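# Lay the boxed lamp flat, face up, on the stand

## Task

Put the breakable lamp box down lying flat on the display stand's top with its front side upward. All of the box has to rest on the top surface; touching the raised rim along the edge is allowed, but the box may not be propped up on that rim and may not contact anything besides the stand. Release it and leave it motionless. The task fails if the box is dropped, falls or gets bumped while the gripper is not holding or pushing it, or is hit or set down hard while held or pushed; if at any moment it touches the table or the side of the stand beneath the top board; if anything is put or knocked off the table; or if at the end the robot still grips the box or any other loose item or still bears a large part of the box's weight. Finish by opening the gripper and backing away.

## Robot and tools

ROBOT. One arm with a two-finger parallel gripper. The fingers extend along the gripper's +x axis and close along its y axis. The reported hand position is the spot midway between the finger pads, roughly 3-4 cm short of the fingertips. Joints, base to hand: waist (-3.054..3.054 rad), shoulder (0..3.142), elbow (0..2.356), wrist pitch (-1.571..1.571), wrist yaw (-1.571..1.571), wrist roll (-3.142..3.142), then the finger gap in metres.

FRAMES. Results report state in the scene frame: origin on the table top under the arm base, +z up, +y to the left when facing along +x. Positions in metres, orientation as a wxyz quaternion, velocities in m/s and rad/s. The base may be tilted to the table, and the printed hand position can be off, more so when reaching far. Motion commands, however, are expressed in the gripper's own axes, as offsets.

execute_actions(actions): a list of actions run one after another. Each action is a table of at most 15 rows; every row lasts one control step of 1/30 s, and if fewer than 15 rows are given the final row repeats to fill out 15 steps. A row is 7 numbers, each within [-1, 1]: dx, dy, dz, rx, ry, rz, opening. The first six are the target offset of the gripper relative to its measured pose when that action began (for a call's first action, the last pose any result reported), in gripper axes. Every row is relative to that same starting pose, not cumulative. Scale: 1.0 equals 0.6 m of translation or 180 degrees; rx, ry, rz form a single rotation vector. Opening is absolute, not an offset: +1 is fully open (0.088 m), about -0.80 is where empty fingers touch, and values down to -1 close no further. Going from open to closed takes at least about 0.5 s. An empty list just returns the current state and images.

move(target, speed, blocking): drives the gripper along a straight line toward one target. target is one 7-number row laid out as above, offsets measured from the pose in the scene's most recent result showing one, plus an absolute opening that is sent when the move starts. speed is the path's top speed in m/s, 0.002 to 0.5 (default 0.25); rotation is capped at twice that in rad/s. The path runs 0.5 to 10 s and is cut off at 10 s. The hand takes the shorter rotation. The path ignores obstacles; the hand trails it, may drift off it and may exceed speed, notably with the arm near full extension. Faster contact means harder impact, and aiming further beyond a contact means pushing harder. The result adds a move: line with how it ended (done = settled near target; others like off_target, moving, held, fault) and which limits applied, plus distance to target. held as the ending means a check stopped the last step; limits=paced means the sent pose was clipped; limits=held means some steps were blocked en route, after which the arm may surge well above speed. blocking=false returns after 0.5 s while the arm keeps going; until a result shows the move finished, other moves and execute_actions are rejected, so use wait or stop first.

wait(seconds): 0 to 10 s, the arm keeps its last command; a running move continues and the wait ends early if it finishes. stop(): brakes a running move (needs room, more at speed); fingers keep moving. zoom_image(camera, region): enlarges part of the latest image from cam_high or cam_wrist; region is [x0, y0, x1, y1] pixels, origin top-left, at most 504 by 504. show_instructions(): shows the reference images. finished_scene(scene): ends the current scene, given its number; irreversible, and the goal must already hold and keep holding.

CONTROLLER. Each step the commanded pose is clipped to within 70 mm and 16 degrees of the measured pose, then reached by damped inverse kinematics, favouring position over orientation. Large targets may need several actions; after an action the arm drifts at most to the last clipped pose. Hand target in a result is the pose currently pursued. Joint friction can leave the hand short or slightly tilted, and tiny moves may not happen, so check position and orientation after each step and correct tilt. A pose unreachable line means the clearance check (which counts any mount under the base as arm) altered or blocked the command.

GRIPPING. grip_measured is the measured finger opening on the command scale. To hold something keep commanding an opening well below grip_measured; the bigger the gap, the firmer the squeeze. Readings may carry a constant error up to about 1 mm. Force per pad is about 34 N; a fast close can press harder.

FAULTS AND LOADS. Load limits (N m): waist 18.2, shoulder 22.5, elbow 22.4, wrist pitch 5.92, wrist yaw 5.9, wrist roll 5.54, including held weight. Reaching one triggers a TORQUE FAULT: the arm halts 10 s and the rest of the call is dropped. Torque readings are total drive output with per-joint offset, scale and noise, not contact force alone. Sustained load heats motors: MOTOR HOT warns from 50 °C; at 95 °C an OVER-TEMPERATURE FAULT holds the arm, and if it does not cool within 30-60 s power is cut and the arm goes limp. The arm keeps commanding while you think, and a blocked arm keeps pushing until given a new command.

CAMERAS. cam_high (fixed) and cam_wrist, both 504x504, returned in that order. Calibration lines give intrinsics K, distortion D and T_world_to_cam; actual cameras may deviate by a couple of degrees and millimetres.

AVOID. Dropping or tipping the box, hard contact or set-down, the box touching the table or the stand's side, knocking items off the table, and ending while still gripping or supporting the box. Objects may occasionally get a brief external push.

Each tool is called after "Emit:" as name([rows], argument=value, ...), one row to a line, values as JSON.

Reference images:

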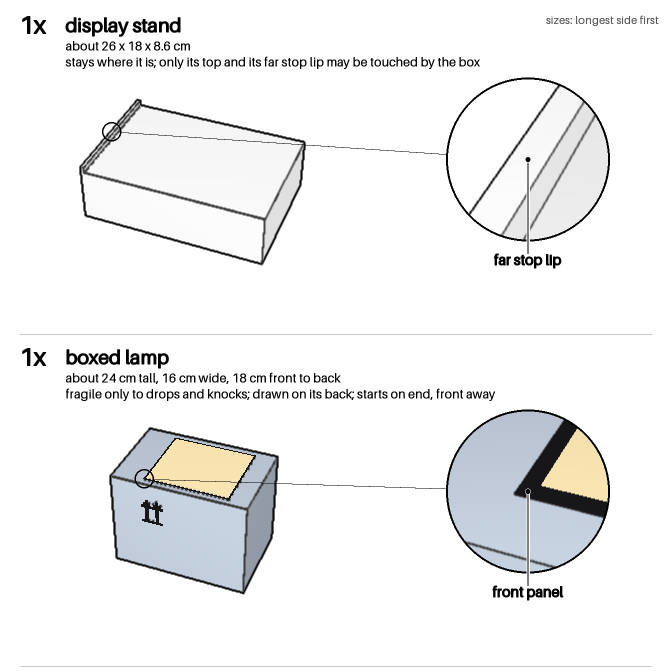

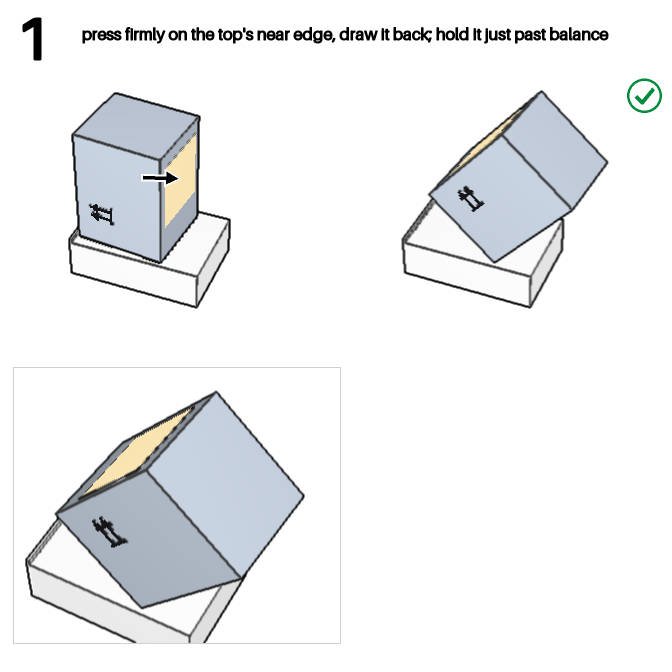

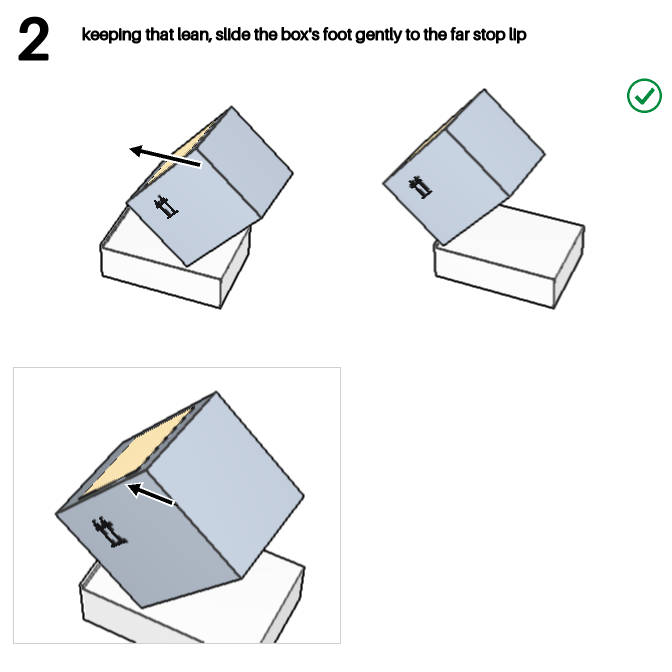

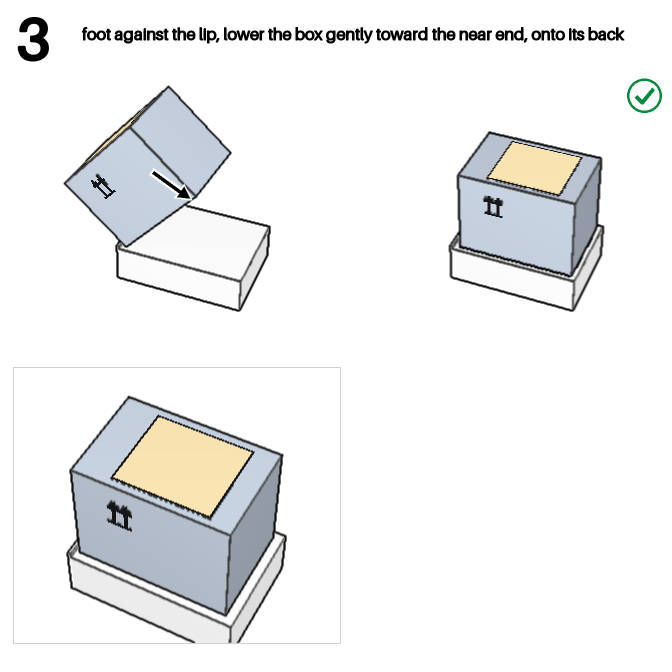

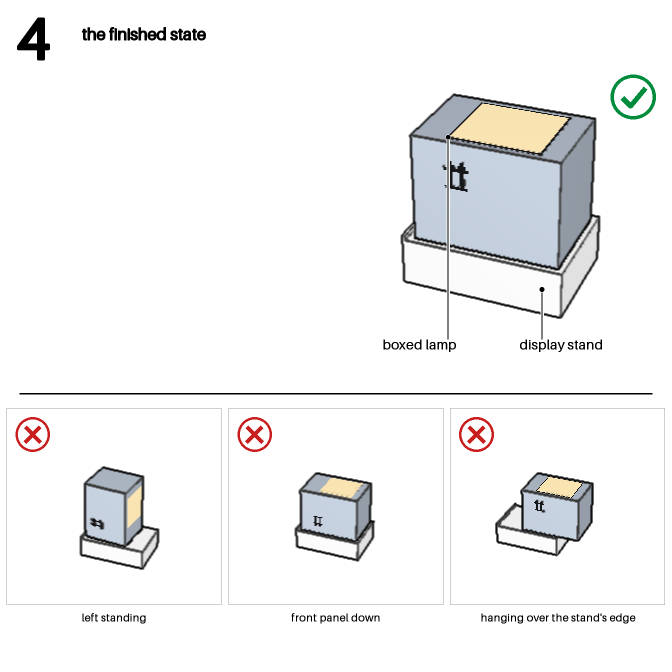

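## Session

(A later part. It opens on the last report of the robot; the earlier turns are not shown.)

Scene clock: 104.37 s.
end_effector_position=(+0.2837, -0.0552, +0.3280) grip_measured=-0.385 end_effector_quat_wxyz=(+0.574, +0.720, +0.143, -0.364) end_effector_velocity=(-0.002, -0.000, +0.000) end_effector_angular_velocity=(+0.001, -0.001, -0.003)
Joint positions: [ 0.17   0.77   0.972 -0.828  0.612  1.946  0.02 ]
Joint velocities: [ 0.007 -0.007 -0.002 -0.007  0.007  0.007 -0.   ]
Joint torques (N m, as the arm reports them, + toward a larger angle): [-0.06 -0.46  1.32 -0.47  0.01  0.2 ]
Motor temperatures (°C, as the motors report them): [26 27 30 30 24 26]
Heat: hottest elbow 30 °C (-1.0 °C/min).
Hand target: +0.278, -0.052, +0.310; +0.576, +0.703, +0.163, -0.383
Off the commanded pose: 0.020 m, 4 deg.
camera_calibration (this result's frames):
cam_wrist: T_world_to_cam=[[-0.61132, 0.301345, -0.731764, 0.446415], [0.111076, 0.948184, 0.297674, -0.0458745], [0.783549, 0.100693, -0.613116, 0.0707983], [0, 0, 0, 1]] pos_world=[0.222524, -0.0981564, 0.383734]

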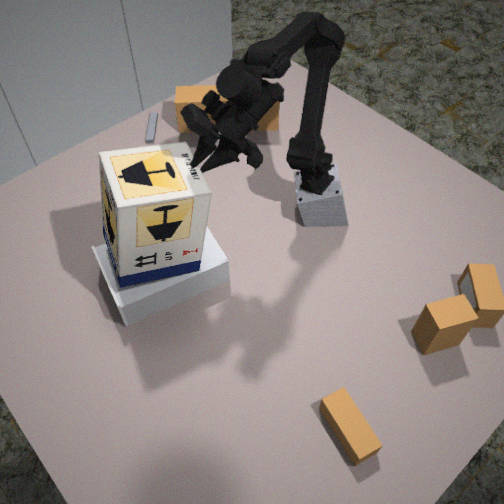

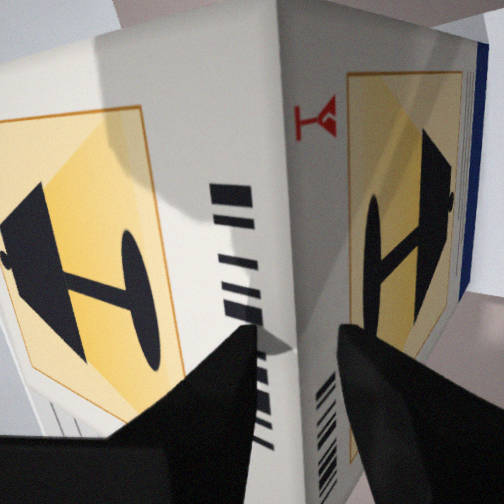

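Emit:
execute_actions([
  [[0.004,-0.024,0,-0.006,-0.0033,-0.007,-0.39],[0.002,-0.0267,0,-0.006,-0.0033,-0.004,-0.39],[0,-0.0293,0,-0.006,-0.0033,-0.002,-0.39],[-0.002,-0.032,0,-0.006,-0.0033,0.001,-0.39]],
  [[0.004,-0.024,0,-0.006,-0.0033,-0.007,-0.39],[0.002,-0.0267,0,-0.006,-0.0033,-0.004,-0.39],[0,-0.0293,0,-0.006,-0.0033,-0.002,-0.39],[-0.002,-0.032,0,-0.006,-0.0033,0.001,-0.39]],
  [[0.004,-0.024,0,-0.006,-0.0033,-0.007,-0.39],[0.002,-0.0267,0,-0.006,-0.0033,-0.004,-0.39],[0,-0.0293,0,-0.006,-0.0033,-0.002,-0.39],[-0.002,-0.032,0,-0.006,-0.0033,0.001,-0.39]],
  [[0.004,-0.024,0,-0.006,-0.0033,-0.007,-0.39],[0.002,-0.0267,0,-0.006,-0.0033,-0.004,-0.39],[0,-0.0293,0,-0.006,-0.0033,-0.002,-0.39],[-0.002,-0.032,0,-0.006,-0.0033,0.001,-0.39]],
])

Scene clock: 115.33 s.
end_effector_position=(+0.2466, -0.0413, +0.3161) grip_measured=-0.386 end_effector_quat_wxyz=(+0.589, +0.729, +0.097, -0.335) end_effector_velocity=(-0.003, -0.001, -0.000) end_effector_angular_velocity=(-0.015, -0.003, -0.008)
Joint positions: [ 0.494  0.611  0.806 -0.877  0.929  2.14   0.02 ]
Joint velocities: [ 0.027 -0.002 -0.002 -0.022  0.037  0.022 -0.   ]
Joint torques (N m, as the arm reports them, + toward a larger angle): [0.   0.   2.3  0.16 0.   0.16]
Motor temperatures (°C, as the motors report them): [26 26 29 29 24 26]
Heat: hottest elbow 29 °C (-2.0 °C/min).
Hand target: +0.244, -0.039, +0.306; +0.595, +0.719, +0.107, -0.343
Off the commanded pose: 0.011 m, 2 deg.
camera_calibration (this result's frames):
cam_wrist: T_world_to_cam=[[-0.52323, 0.287024, -0.802401, 0.410945], [0.103676, 0.956019, 0.274369, -0.0418706], [0.845862, 0.0603688, -0.529975, 0.0478756], [0, 0, 0, 1]] pos_world=[0.178864, -0.0808123, 0.366604]

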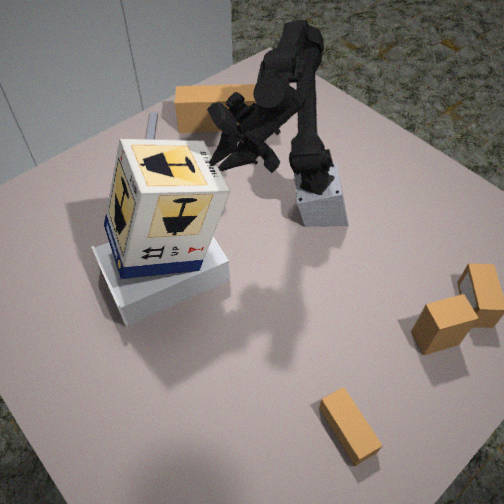

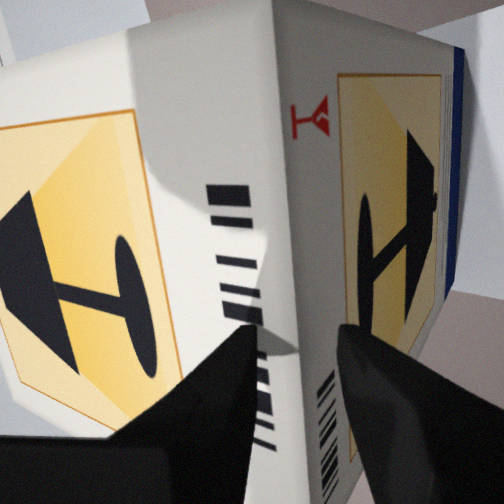

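Emit:
execute_actions([
  [[0.008,-0.016,0,-0.006,-0.0033,-0.01,-0.39],[0.011,-0.016,0,-0.006,-0.0033,-0.01,-0.39],[0.014,-0.015,0,-0.006,-0.0033,-0.01,-0.39],[0.018,-0.014,0,-0.006,-0.0033,-0.01,-0.39],[0.0215,-0.013,0,-0.006,-0.0033,-0.01,-0.39]],
  [[0.0215,-0.013,0,-0.006,-0.0033,-0.01,-0.39]],
])

Scene clock: 119.60 s.
end_effector_position=(+0.2618, -0.0472, +0.3202) grip_measured=-0.385 end_effector_quat_wxyz=(+0.574, +0.746, +0.093, -0.325) end_effector_velocity=(-0.001, +0.000, -0.003) end_effector_angular_velocity=(-0.009, +0.016, +0.020)
Joint positions: [ 0.343  0.612  0.804 -0.741  0.79   2.026  0.02 ]
Joint velocities: [-0.012 -0.002 -0.002 -0.007 -0.022 -0.022 -0.   ]
Joint torques (N m, as the arm reports them, + toward a larger angle): [-0.68  0.88  1.77  0.17  0.04 -0.07]
Motor temperatures (°C, as the motors report them): [26 26 29 29 24 26]
Heat: hottest elbow 29 °C (-2.0 °C/min).
Hand target: +0.260, -0.045, +0.304; +0.583, +0.729, +0.107, -0.343
Off the commanded pose: 0.016 m, 3 deg.
camera_calibration (this result's frames):
cam_wrist: T_world_to_cam=[[-0.499378, 0.323965, -0.803535, 0.419716], [0.103675, 0.943138, 0.315819, -0.0527995], [0.860159, 0.074407, -0.50457, 0.0263082], [0, 0, 0, 1]] pos_world=[0.192442, -0.0881338, 0.367206]

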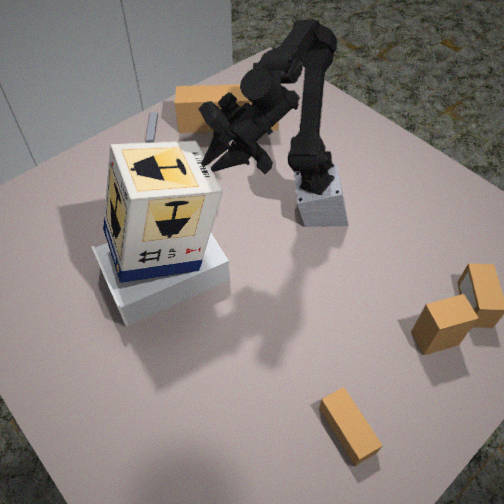

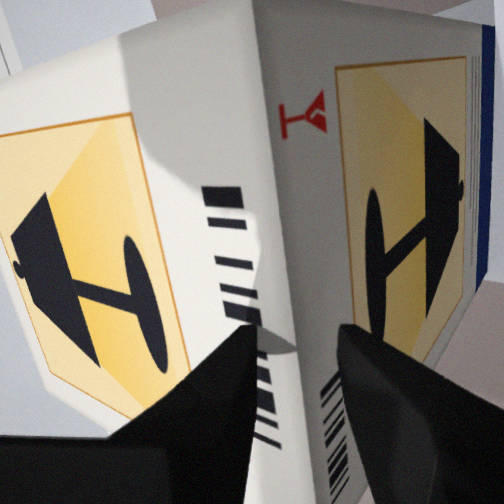

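Emit:
execute_actions([
  [[0.0045,-0.025,0,-0.012,-0.002,-0.012,-0.39],[0.003,-0.028,0,-0.015,0,-0.012,-0.39],[0.0015,-0.031,0.001,-0.018,0.001,-0.012,-0.39],[0,-0.034,0.0012,-0.021,0.003,-0.012,-0.39]],
  [[0.0045,-0.025,0,-0.012,-0.002,-0.012,-0.39],[0.003,-0.028,0,-0.015,0,-0.012,-0.39],[0.0015,-0.031,0.001,-0.018,0.001,-0.012,-0.39],[0,-0.034,0.0012,-0.021,0.003,-0.012,-0.39]],
  [[0.0045,-0.025,0,-0.012,-0.002,-0.012,-0.39],[0.003,-0.028,0,-0.015,0,-0.012,-0.39],[0.0015,-0.031,0.001,-0.018,0.001,-0.012,-0.39],[0,-0.034,0.0012,-0.021,0.003,-0.012,-0.39]],
  [[0.0045,-0.025,0,-0.012,-0.002,-0.012,-0.39],[0.003,-0.028,0,-0.015,0,-0.012,-0.39],[0.0015,-0.031,0.001,-0.018,0.001,-0.012,-0.39],[0,-0.034,0.0012,-0.021,0.003,-0.012,-0.39]],
])

Scene clock: 137.60 s.
end_effector_position=(+0.2294, -0.0399, +0.3096) grip_measured=-0.386 end_effector_quat_wxyz=(+0.608, +0.723, +0.142, -0.295) end_effector_velocity=(-0.001, +0.002, -0.002) end_effector_angular_velocity=(-0.003, +0.003, +0.010)
Joint positions: [ 0.504  0.477  0.752 -0.893  0.844  2.021  0.02 ]
Joint velocities: [ 0.017 -0.002 -0.007 -0.007  0.007  0.007 -0.   ]
Joint torques (N m, as the arm reports them, + toward a larger angle): [-0.33  0.64  1.62 -0.05  0.07  0.03]
Motor temperatures (°C, as the motors report them): [26 26 29 29 24 26]
Heat: hottest elbow 29 °C (-2.0 °C/min).
Hand target: +0.226, -0.037, +0.297; +0.617, +0.708, +0.154, -0.307
Off the commanded pose: 0.014 m, 3 deg.
camera_calibration (this result's frames):
cam_wrist: T_world_to_cam=[[-0.550806, 0.22137, -0.804741, 0.40068], [-0.0188282, 0.960644, 0.277143, -0.0122238], [0.834421, 0.167804, -0.52496, 0.0642238], [0, 0, 0, 1]] pos_world=[0.166877, -0.087733, 0.359546]

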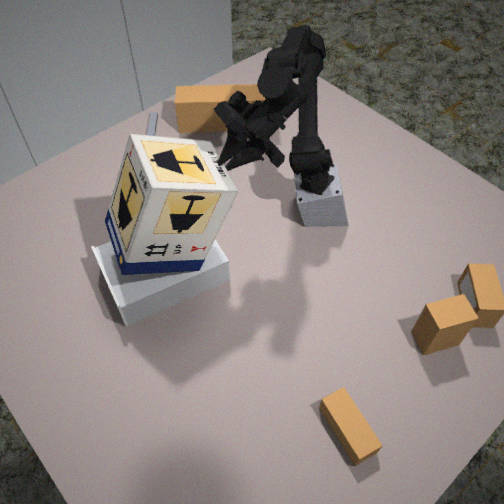

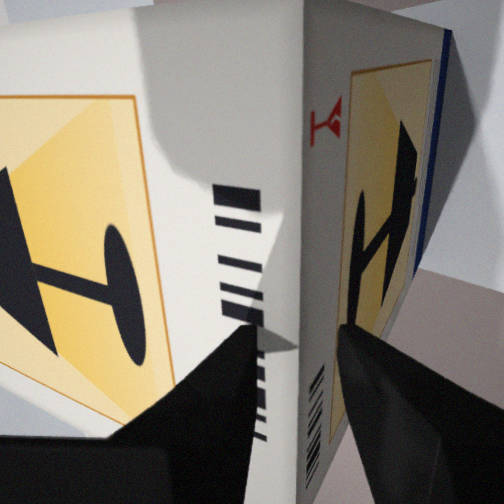

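Emit:
execute_actions([
  [[0.006,-0.025,0,-0.009,-0.002,-0.012,-0.39],[0.005,-0.028,0,-0.009,0,-0.012,-0.39],[0.0035,-0.031,-0.001,-0.009,0.001,-0.012,-0.39],[0.002,-0.034,-0.001,-0.009,0.003,-0.012,-0.39]],
  [[0.006,-0.025,0,-0.009,-0.002,-0.012,-0.39],[0.005,-0.028,0,-0.009,0,-0.012,-0.39],[0.0035,-0.031,-0.001,-0.009,0.001,-0.012,-0.39],[0.002,-0.034,-0.001,-0.009,0.003,-0.012,-0.39]],
  [[0.006,-0.025,0,-0.009,-0.002,-0.012,-0.39],[0.005,-0.028,0,-0.009,0,-0.012,-0.39],[0.0035,-0.031,-0.001,-0.009,0.001,-0.012,-0.39],[0.002,-0.034,-0.001,-0.009,0.003,-0.012,-0.39]],
])

Scene clock: 143.57 s.
end_effector_position=(+0.2044, -0.0324, +0.2879) grip_measured=-0.389 end_effector_quat_wxyz=(+0.600, +0.724, +0.177, -0.289) end_effector_velocity=(-0.005, +0.003, -0.005) end_effector_angular_velocity=(-0.007, +0.021, +0.032)
Joint positions: [ 0.681  0.407  0.701 -1.07   0.908  2.205  0.02 ]
Joint velocities: [ 0.046  0.002 -0.002 -0.051  0.007  0.037 -0.   ]
Joint torques (N m, as the arm reports them, + toward a larger angle): [-0.01  0.83  3.13  0.7   0.28  0.07]
Motor temperatures (°C, as the motors report them): [26 26 29 29 24 26]
Heat: hottest elbow 29 °C (-1.0 °C/min).
Hand target: +0.203, -0.031, +0.284; +0.604, +0.720, +0.180, -0.292
Off the commanded pose: 0.005 m, 1 deg.
camera_calibration (this result's frames):
cam_wrist: T_world_to_cam=[[-0.59071, 0.218738, -0.77667, 0.367798], [-0.0594437, 0.948141, 0.312241, -0.0161267], [0.804692, 0.230612, -0.547074, 0.0869806], [0, 0, 0, 1]] pos_world=[0.146311, -0.0852196, 0.338278]

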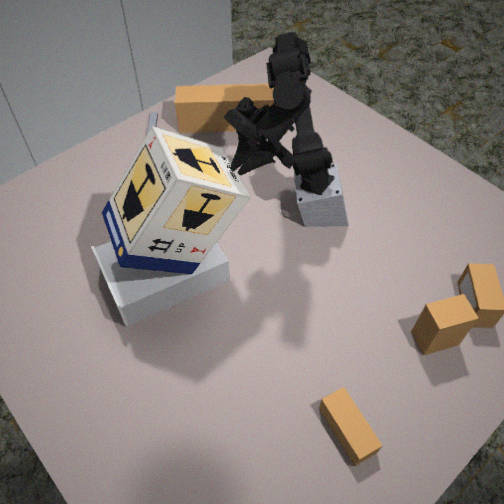

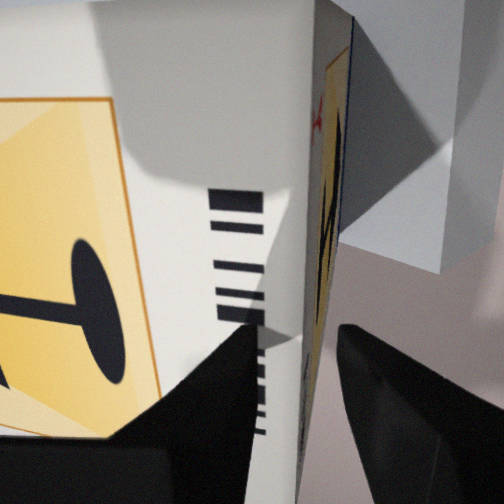

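Emit:
move(target=[0.06,0.024,0.0075,-0.0126,0.0016,0.082,-0.39], speed=0.02)

Scene clock: 160.93 s.
end_effector_position=(+0.2410, -0.0446, +0.2928) grip_measured=-0.386 end_effector_quat_wxyz=(+0.640, +0.742, +0.077, -0.184) end_effector_velocity=(+0.000, -0.002, -0.002) end_effector_angular_velocity=(-0.020, +0.003, -0.002)
Joint positions: [ 0.198  0.202  0.437 -0.403  0.535  1.629  0.02 ]
Joint velocities: [-0.017 -0.002 -0.007  0.007 -0.007 -0.022 -0.   ]
Joint torques (N m, as the arm reports them, + toward a larger angle): [-0.79  0.96  2.05  0.42  0.15 -0.1 ]
Motor temperatures (°C, as the motors report them): [26 25 29 29 24 26]
Heat: hottest elbow 29 °C (-1.0 °C/min).
Hand target: +0.240, -0.043, +0.276; +0.646, +0.730, +0.090, -0.202
Off the commanded pose: 0.017 m, 3 deg.
move: off_target
camera_calibration (this result's frames):
cam_wrist: T_world_to_cam=[[-0.334443, 0.171317, -0.926714, 0.375986], [-0.138461, 0.963735, 0.22813, 0.0404866], [0.932189, 0.20461, -0.298594, -0.0416407], [0, 0, 0, 1]] pos_world=[0.170169, -0.094911, 0.326761]

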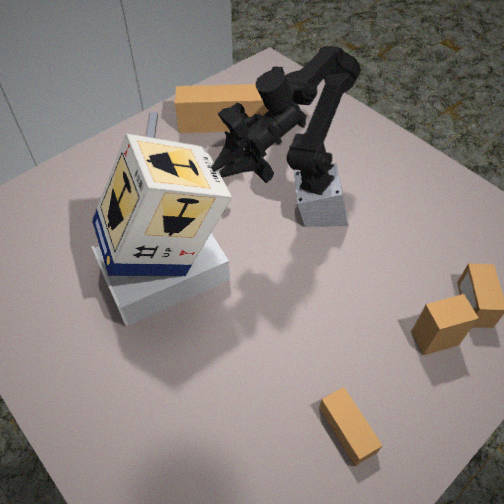

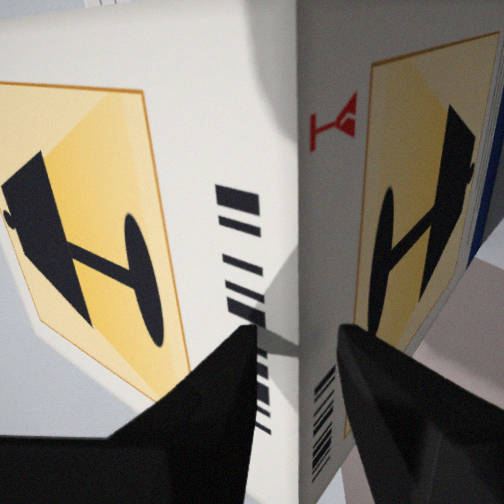

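Emit:
execute_actions([
  [[0.01,-0.027,0.003,-0.008,-0.004,-0.015,-0.39],[0.0098,-0.029,0.003,-0.008,-0.004,-0.015,-0.39],[0.0095,-0.031,0.003,-0.008,-0.004,-0.015,-0.39],[0.0092,-0.033,0.003,-0.008,-0.004,-0.015,-0.39],[0.009,-0.035,0.003,-0.008,-0.004,-0.015,-0.39],[0.0087,-0.037,0.003,-0.008,-0.004,-0.015,-0.39],[0.0084,-0.039,0.003,-0.008,-0.004,-0.015,-0.39],[0.008,-0.041,0.004,-0.008,-0.004,-0.015,-0.39],[0.0077,-0.043,0.004,-0.008,-0.004,-0.015,-0.39],[0.0074,-0.045,0.004,-0.008,-0.004,-0.015,-0.39],[0.007,-0.047,0.004,-0.008,-0.004,-0.015,-0.39],[0.0067,-0.049,0.004,-0.008,-0.004,-0.015,-0.39],[0.0065,-0.051,0.004,-0.008,-0.004,-0.015,-0.39]],
])

Emit:
wait(seconds=0.7)

Scene clock: 167.30 s.
end_effector_position=(+0.2353, -0.0437, +0.2717) grip_measured=-0.389 end_effector_quat_wxyz=(+0.643, +0.735, +0.088, -0.196) end_effector_velocity=(-0.012, +0.012, -0.075) end_effector_angular_velocity=(-0.071, +0.168, +0.023)
Joint positions: [ 0.169  0.158  0.378 -0.421  0.514  1.625  0.02 ]
Joint velocities: [-0.002 -0.051 -0.178 -0.051  0.022 -0.007 -0.   ]
Joint torques (N m, as the arm reports them, + toward a larger angle): [-0.13  0.15  4.32  1.17  0.03 -0.03]
Motor temperatures (°C, as the motors report them): [26 25 29 29 24 26]
Heat: hottest elbow 29 °C (-1.0 °C/min).
Hand target: +0.234, -0.042, +0.263; +0.645, +0.731, +0.093, -0.202
Off the commanded pose: 0.009 m, 1 deg.
camera_calibration (this result's frames):
cam_wrist: T_world_to_cam=[[-0.366305, 0.159589, -0.916707, 0.358642], [-0.132651, 0.966164, 0.221205, 0.0442162], [0.920991, 0.202631, -0.332741, -0.0309929], [0, 0, 0, 1]] pos_world=[0.165782, -0.0936754, 0.308676]

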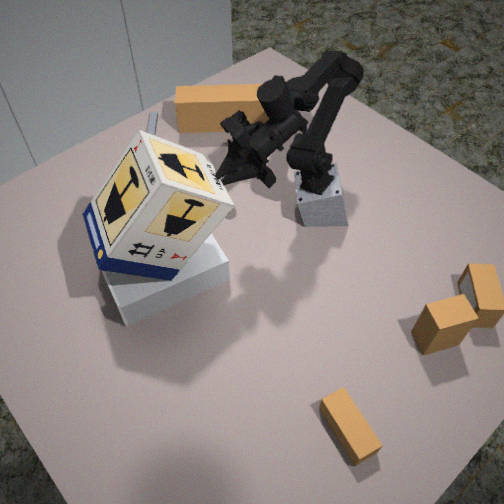

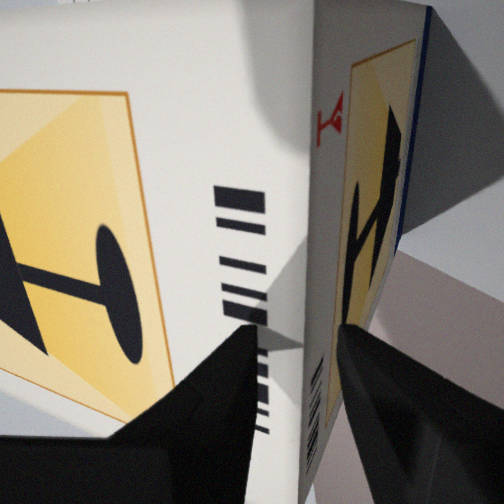

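Scene clock: 168.00 s.
end_effector_position=(+0.2344, -0.0429, +0.2676) grip_measured=-0.390 end_effector_quat_wxyz=(+0.644, +0.734, +0.090, -0.198) end_effector_velocity=(-0.001, +0.003, -0.005) end_effector_angular_velocity=(-0.005, +0.019, +0.026)
Joint positions: [ 0.17   0.152  0.366 -0.423  0.514  1.625  0.02 ]
Joint velocities: [-0.002 -0.002 -0.002 -0.022 -0.022 -0.007 -0.   ]
Joint torques (N m, as the arm reports them, + toward a larger angle): [-0.1  -0.01  4.17  1.1   0.14 -0.01]
Motor temperatures (°C, as the motors report them): [26 25 29 29 24 26]
Heat: hottest elbow 29 °C (-1.0 °C/min).
Hand target: +0.234, -0.042, +0.263; +0.645, +0.731, +0.093, -0.202
Off the commanded pose: 0.005 m, 1 deg.
wait: 0.70 s; at rest by 0.23 s
camera_calibration (this result's frames):
cam_wrist: T_world_to_cam=[[-0.372642, 0.156807, -0.914631, 0.355215], [-0.132519, 0.966526, 0.219696, 0.0446939], [0.918464, 0.203074, -0.339388, -0.0293225], [0, 0, 0, 1]] pos_world=[0.165222, -0.0929434, 0.30512]

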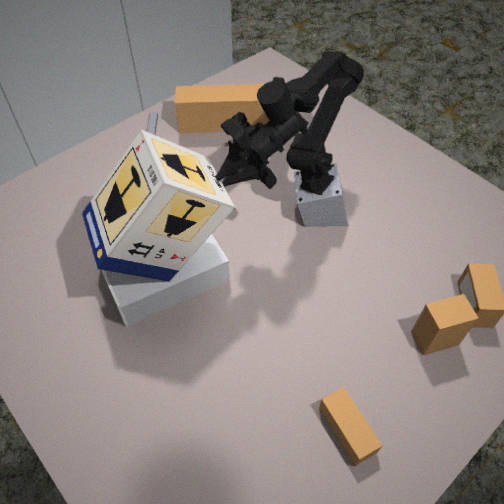

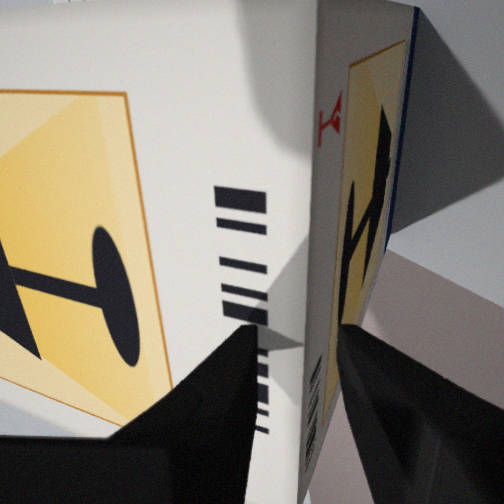

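Emit:
move(target=[0.067,-0.029,0.01,-0.011,0.002,0.066,-0.39], speed=0.02)

Scene clock: 177.10 s.
end_effector_position=(+0.2631, -0.0514, +0.2388) grip_measured=-0.390 end_effector_quat_wxyz=(+0.672, +0.730, +0.017, -0.123) end_effector_velocity=(+0.002, +0.002, -0.000) end_effector_angular_velocity=(-0.019, -0.012, +0.016)
Joint positions: [-0.153  0.205  0.077  0.161  0.179  1.487  0.02 ]
Joint velocities: [-0.007  0.012 -0.012  0.037 -0.022 -0.022 -0.   ]
Joint torques (N m, as the arm reports them, + toward a larger angle): [-0.26  0.03  4.9   1.76 -0.1  -0.17]
Motor temperatures (°C, as the motors report them): [26 25 29 30 24 26]
Heat: hottest wrist pitch 30 °C (+1.0 °C/min).
Hand target: +0.263, -0.051, +0.235; +0.673, +0.728, +0.019, -0.127
Off the commanded pose: 0.004 m, 1 deg.
move: done
camera_calibration (this result's frames):
cam_wrist: T_world_to_cam=[[-0.174511, 0.0984748, -0.979719, 0.301254], [-0.169163, 0.977195, 0.128353, 0.0950578], [0.970015, 0.188131, -0.153872, -0.122309], [0, 0, 0, 1]] pos_world=[0.187294, -0.0995458, 0.264124]

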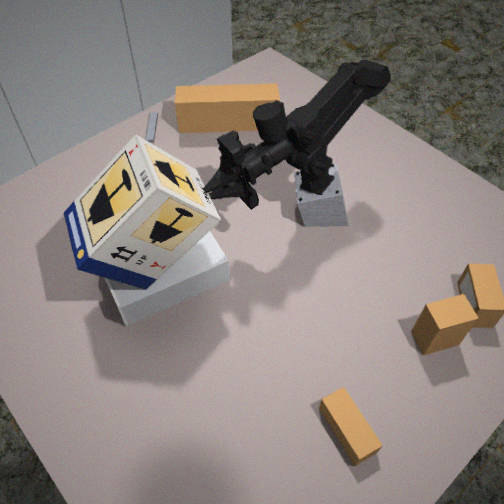

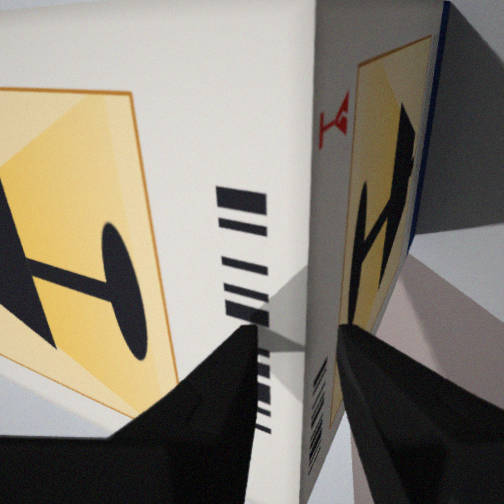

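Emit:
move(target=[0.0765,0.001,0.0035,0.0015,-0.042,0.047,-0.39], speed=0.02)

Emit:
zoom_image(camera="cam_high", region=[30, 130, 250, 350])

Scene clock: 186.67 s.
end_effector_position=(+0.3070, -0.0606, +0.2297) grip_measured=-0.390 end_effector_quat_wxyz=(+0.677, +0.721, -0.081, -0.122) end_effector_velocity=(+0.001, -0.000, +0.000) end_effector_angular_velocity=(+0.008, -0.013, -0.008)
Joint positions: [-0.106  1.035  0.016  1.217  0.34   1.445  0.02 ]
Joint velocities: [ 0.002  0.037 -0.002  0.051  0.007  0.007  0.   ]
Joint torques (N m, as the arm reports them, + toward a larger angle): [ 0.47 -1.74  3.87  1.74 -0.04 -0.16]
Motor temperatures (°C, as the motors report them): [26 25 30 32 24 26]
Heat: hottest wrist pitch 32 °C (+3.0 °C/min).
Hand target: +0.308, -0.061, +0.230; +0.678, +0.721, -0.082, -0.121
Off the commanded pose: 0.001 m, 0 deg.
move: done
camera_calibration (this result's frames):
cam_wrist: T_world_to_cam=[[-0.0321661, 0.0703184, -0.997006, 0.259497], [-0.0453485, 0.996392, 0.0717382, 0.0888002], [0.998453, 0.0475203, -0.0288613, -0.210534], [0, 0, 0, 1]] pos_world=[0.222582, -0.0967226, 0.246273]

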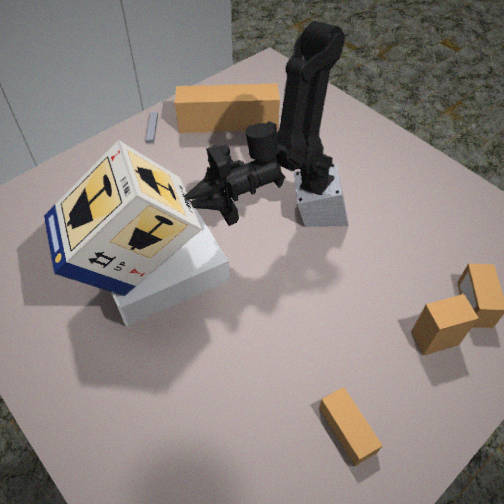

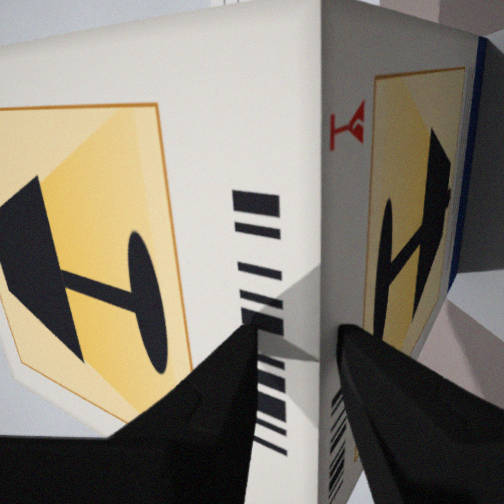

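Region (30, 130, 250, 350) of cam_high's 504x504 image, scaled by 2.291, with more detail than that image has.

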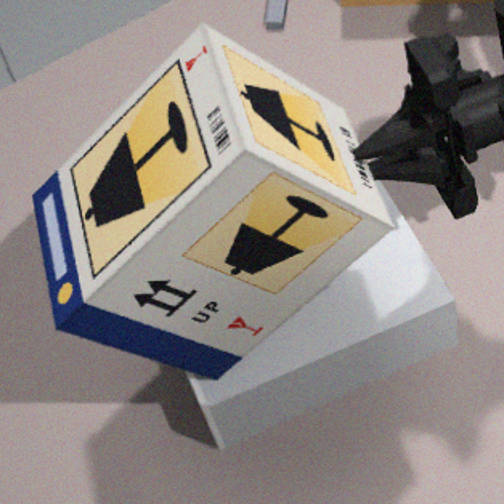

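Emit:
move(target=[0.033,0,0.001,0,0,0,-0.39], speed=0.01)

Emit:
zoom_image(camera="cam_high", region=[30, 130, 250, 350])

Scene clock: 194.47 s.
end_effector_position=(+0.3219, -0.0685, +0.2326) grip_measured=-0.385 end_effector_quat_wxyz=(+0.676, +0.721, -0.091, -0.118) end_effector_velocity=(-0.001, -0.001, -0.002) end_effector_angular_velocity=(-0.007, +0.006, -0.009)
Joint positions: [-0.153  1.141  0.067  1.29   0.301  1.452  0.02 ]
Joint velocities: [-0.002  0.007 -0.002  0.007  0.007 -0.007 -0.   ]
Joint torques (N m, as the arm reports them, + toward a larger angle): [ 0.22 -0.29  4.58  0.57 -0.34  0.09]
Motor temperatures (°C, as the motors report them): [26 25 30 33 24 26]
Heat: hottest wrist pitch 33 °C (+4.0 °C/min).
Hand target: +0.325, -0.067, +0.228; +0.677, +0.722, -0.081, -0.122
Off the commanded pose: 0.006 m, 1 deg.
move: done
camera_calibration (this result's frames):
cam_wrist: T_world_to_cam=[[-0.0132387, 0.0681733, -0.997586, 0.257332], [-0.036093, 0.99699, 0.0686116, 0.094895], [0.999261, 0.0369142, -0.0107383, -0.230215], [0, 0, 0, 1]] pos_world=[0.236876, -0.103654, 0.247728]

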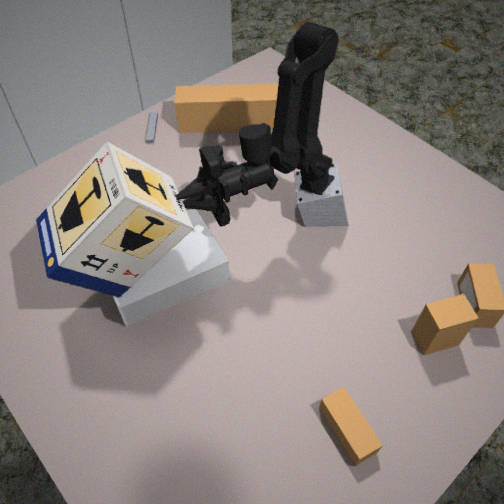

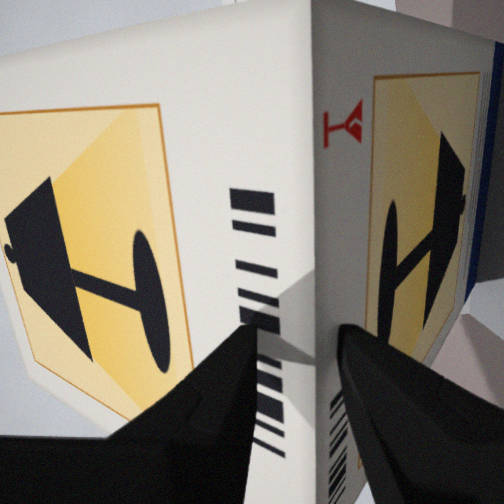

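Region (30, 130, 250, 350) of cam_high's 504x504 image, scaled by 2.291, with more detail than that image has.

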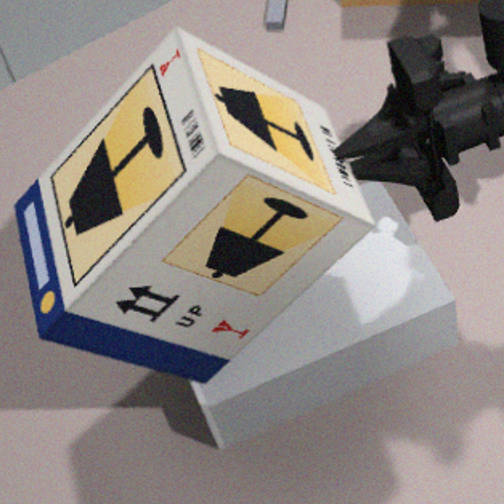

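Emit:
execute_actions([
  [[0,0,0,0,0,0,-0.39]],
  [[0,0.002,0,0,0,0,-0.37],[0,0.002,0,0,0,0,-0.35],[0,0.002,0,0,0,0,-0.33],[0,0.002,0,0,0,0,-0.31],[0,0.002,0,0,0,0,-0.29],[0,0.002,0,0,0,0,-0.27],[0,0.002,0,0,0,0,-0.25],[0,0.002,0,0,0,0,-0.23],[0,0.002,0,0,0,0,-0.21],[0,0.002,0,0,0,0,-0.19],[0,0.002,0,0,0,0,-0.17],[0,0.002,0,0,0,0,-0.15],[0,0.002,0,0,0,0,-0.13],[0,0.002,0,0,0,0,-0.11],[0,0.002,0,0,0,0,-0.09]],
  [[0,0.002,0,0,0,0,-0.07],[0,0.002,0,0,0,0,-0.05],[0,0.002,0,0,0,0,-0.03],[0,0.002,0,0,0,0,-0.01],[0,0.002,0,0,0,0,0.01],[0,0.002,0,0,0,0,0.03],[0,0.002,0,0,0,0,0.05],[0,0.002,0,0,0,0,0.07],[0,0.002,0,0,0,0,0.09],[0,0.002,0,0,0,0,0.11],[0,0.002,0,0,0,0,0.13],[0,0.002,0,0,0,0,0.15],[0,0.002,0,0,0,0,0.17],[0,0.002,0,0,0,0,0.19],[0,0.002,0,0,0,0,0.21]],
  [[0,0.002,0,0,0,0,0.23],[0,0.002,0,0,0,0,0.25],[0,0.002,0,0,0,0,0.27],[0,0.002,0,0,0,0,0.29],[0,0.002,0,0,0,0,0.31],[0,0.002,0,0,0,0,0.33],[0,0.002,0,0,0,0,0.35],[0,0.002,0,0,0,0,0.37],[0,0.002,0,0,0,0,0.39],[0,0.002,0,0,0,0,0.41],[0,0.002,0,0,0,0,0.43]],
])

Scene clock: 204.67 s.
end_effector_position=(+0.3214, -0.0683, +0.2265) grip_measured=+0.413 end_effector_quat_wxyz=(+0.678, +0.719, -0.080, -0.130) end_effector_velocity=(-0.002, -0.001, -0.000) end_effector_angular_velocity=(-0.008, -0.000, +0.000)
Joint positions: [-0.154  1.131  0.068  1.247  0.306  1.452  0.059]
Joint velocities: [-0.007 -0.002 -0.007  0.007 -0.007 -0.007  0.007]
Joint torques (N m, as the arm reports them, + toward a larger angle): [ 0.41 -3.54  3.73  1.57 -0.13 -0.06]
Motor temperatures (°C, as the motors report them): [26 25 30 32 24 26]
Heat: hottest wrist pitch 32 °C (+3.0 °C/min).
Hand target: +0.322, -0.069, +0.230; +0.677, +0.720, -0.085, -0.126
Off the commanded pose: 0.004 m, 1 deg.
camera_calibration (this result's frames):
cam_wrist: T_world_to_cam=[[-0.0460877, 0.0679984, -0.99662, 0.261529], [-0.0340772, 0.996993, 0.0695997, 0.094187], [0.998356, 0.0371697, -0.043632, -0.221975], [0, 0, 0, 1]] pos_world=[0.236873, -0.103437, 0.244405]

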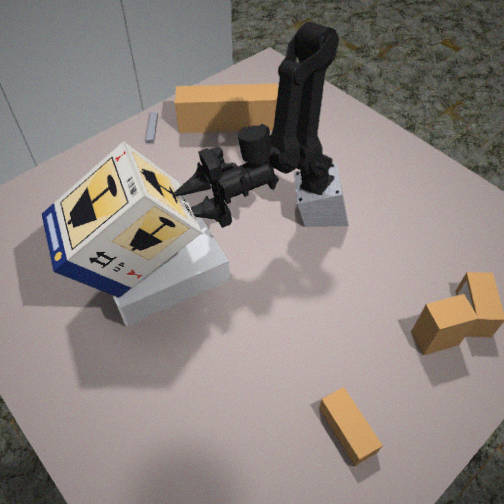

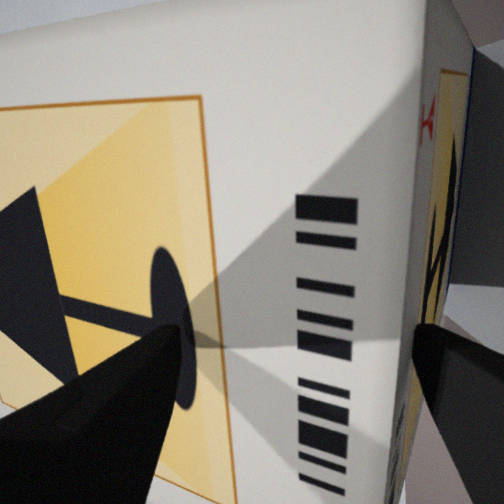

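Emit:
move(target=[-0.0057,0.035,0,0,0,-0.139,0.43], speed=0.08)

Emit:
zoom_image(camera="cam_high", region=[30, 110, 270, 350])

Scene clock: 213.63 s.
end_effector_position=(+0.3160, -0.0706, +0.2450) grip_measured=+0.430 end_effector_quat_wxyz=(+0.633, +0.719, +0.074, -0.278) end_effector_velocity=(+0.000, +0.000, +0.000) end_effector_angular_velocity=(-0.004, +0.013, +0.010)
Joint positions: [-0.115  0.734  0.455 -0.002  0.375  1.612  0.06 ]
Joint velocities: [-0.002  0.002  0.012 -0.022 -0.007 -0.007 -0.   ]
Joint torques (N m, as the arm reports them, + toward a larger angle): [ 0.56 -1.    6.67  1.2  -0.18  0.02]
Motor temperatures (°C, as the motors report them): [26 25 31 33 24 26]
Heat: hottest wrist pitch 33 °C (+4.1 °C/min).
Hand target: +0.319, -0.069, +0.248; +0.632, +0.721, +0.078, -0.274
Off the commanded pose: 0.005 m, 1 deg.
move: done
camera_calibration (this result's frames):
cam_wrist: T_world_to_cam=[[-0.444801, 0.188176, -0.875638, 0.384727], [0.0142535, 0.979042, 0.203158, 0.0458166], [0.895516, 0.0778838, -0.438161, -0.0837096], [0, 0, 0, 1]] pos_world=[0.245437, -0.110733, 0.290896]

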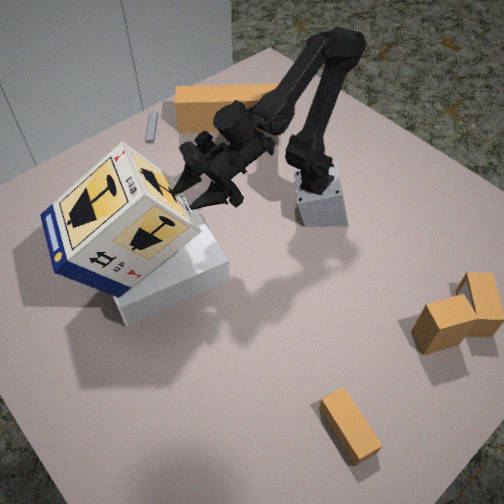

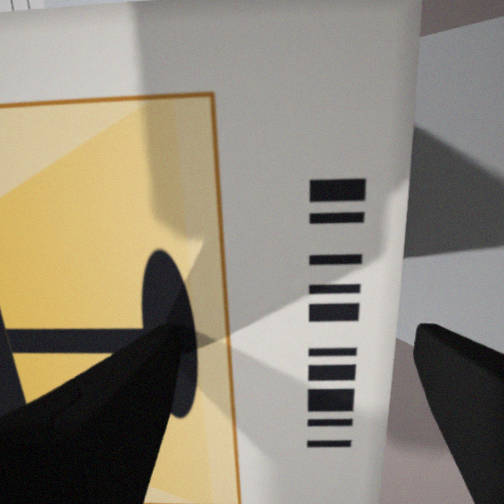

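Region (30, 110, 270, 350) of cam_high's 504x504 image, scaled by 2.100, with more detail than that image has.

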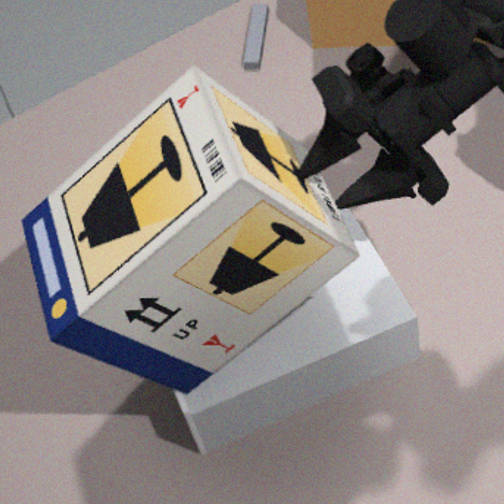

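Emit:
move(target=[-0.003,-0.097,0,0,0,0,0.43], speed=0.02)

Emit:
zoom_image(camera="cam_high", region=[30, 110, 270, 350])

Scene clock: 224.97 s.
end_effector_position=(+0.2882, -0.0661, +0.2016) grip_measured=+0.429 end_effector_quat_wxyz=(+0.633, +0.719, +0.057, -0.283) end_effector_velocity=(-0.002, +0.001, -0.004) end_effector_angular_velocity=(-0.004, +0.013, +0.010)
Joint positions: [-0.102  0.654  0.231  0.16   0.419  1.619  0.06 ]
Joint velocities: [-0.002 -0.002 -0.007 -0.007 -0.007 -0.007 -0.   ]
Joint torques (N m, as the arm reports them, + toward a larger angle): [ 0.95 -0.5   4.02  1.35 -0.62 -0.05]
Motor temperatures (°C, as the motors report them): [26 25 32 33 24 26]
Heat: hottest wrist pitch 33 °C (+4.1 °C/min).
Hand target: +0.288, -0.059, +0.195; +0.633, +0.719, +0.074, -0.278
Off the commanded pose: 0.009 m, 2 deg.
move: off_target
camera_calibration (this result's frames):
cam_wrist: T_world_to_cam=[[-0.425819, 0.192897, -0.884008, 0.330099], [0.0430259, 0.980222, 0.193166, 0.0444134], [0.903785, 0.0442186, -0.425696, -0.0852674], [0, 0, 0, 1]] pos_world=[0.215715, -0.10344, 0.246933]

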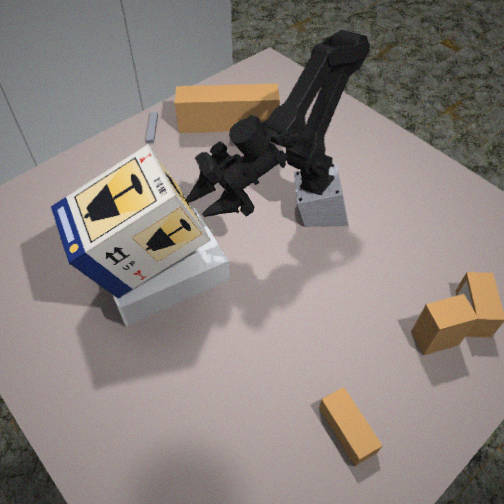

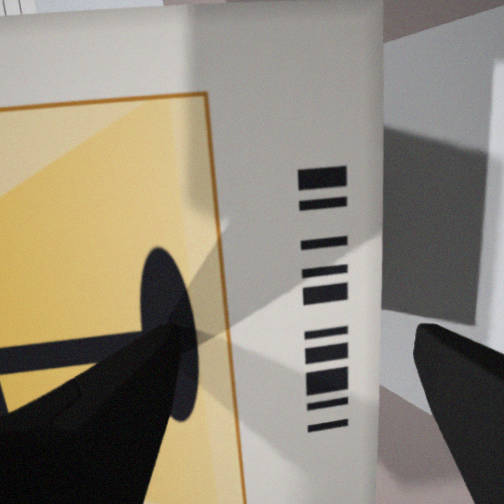

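Region (30, 110, 270, 350) of cam_high's 504x504 image, scaled by 2.100, with more detail than that image has.

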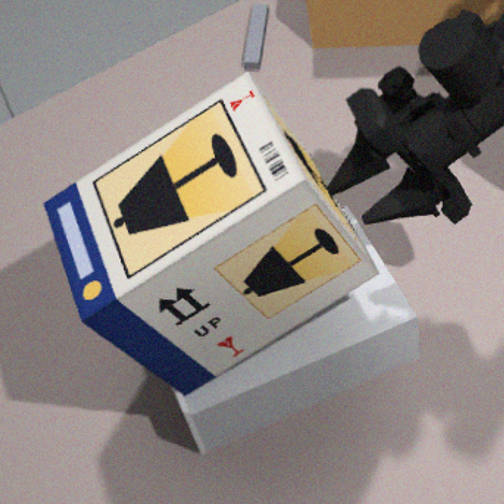

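Emit:
move(target=[0.0027,-0.071,-0.012,0,0.01,-0.055,0.43], speed=0.02)

Emit:
zoom_image(camera="cam_high", region=[60, 110, 300, 350])

Scene clock: 234.90 s.
end_effector_position=(+0.2633, -0.0581, +0.1541) grip_measured=+0.423 end_effector_quat_wxyz=(+0.604, +0.704, +0.126, -0.351) end_effector_velocity=(-0.002, +0.004, -0.005) end_effector_angular_velocity=(+0.008, +0.016, +0.027)
Joint positions: [-0.105  0.691  0.197  0.008  0.413  1.699  0.06 ]
Joint velocities: [ 0.002  0.002 -0.007 -0.007 -0.022 -0.007 -0.   ]
Joint torques (N m, as the arm reports them, + toward a larger angle): [ 1.38 -0.98  6.98  2.82 -0.78 -0.12]
Motor temperatures (°C, as the motors report them): [27 25 32 34 25 26]
Heat: hottest wrist pitch 34 °C (+4.0 °C/min).
Hand target: +0.272, -0.052, +0.164; +0.604, +0.716, +0.128, -0.326
Off the commanded pose: 0.015 m, 3 deg.
move: off_target
camera_calibration (this result's frames):
cam_wrist: T_world_to_cam=[[-0.588949, 0.238763, -0.772095, 0.304347], [0.0863683, 0.968486, 0.233614, 0.0284602], [0.803542, 0.0709025, -0.591011, -0.0299208], [0, 0, 0, 1]] pos_world=[0.200829, -0.0981087, 0.210652]

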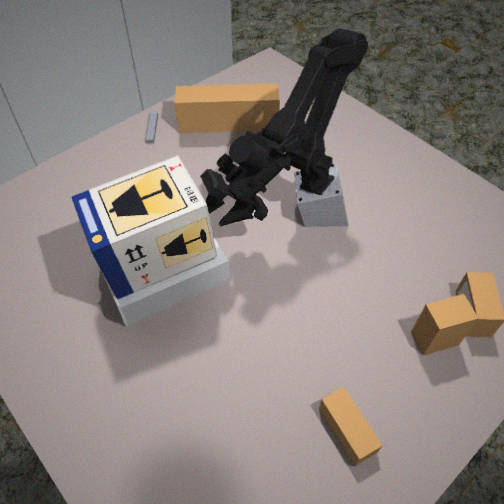

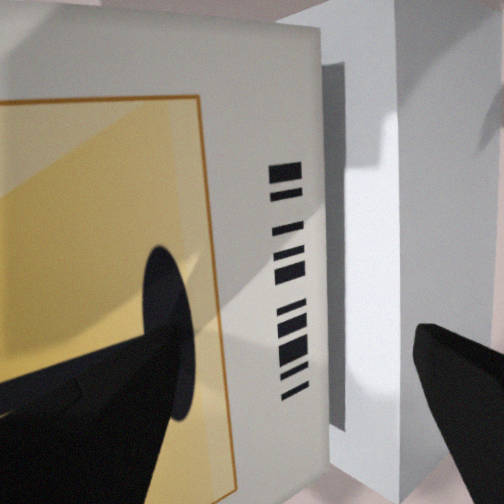

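Region (60, 110, 300, 350) of cam_high's 504x504 image, scaled by 2.100, with more detail than that image has.

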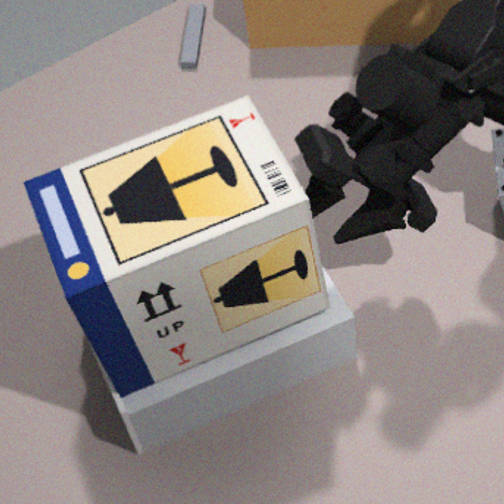

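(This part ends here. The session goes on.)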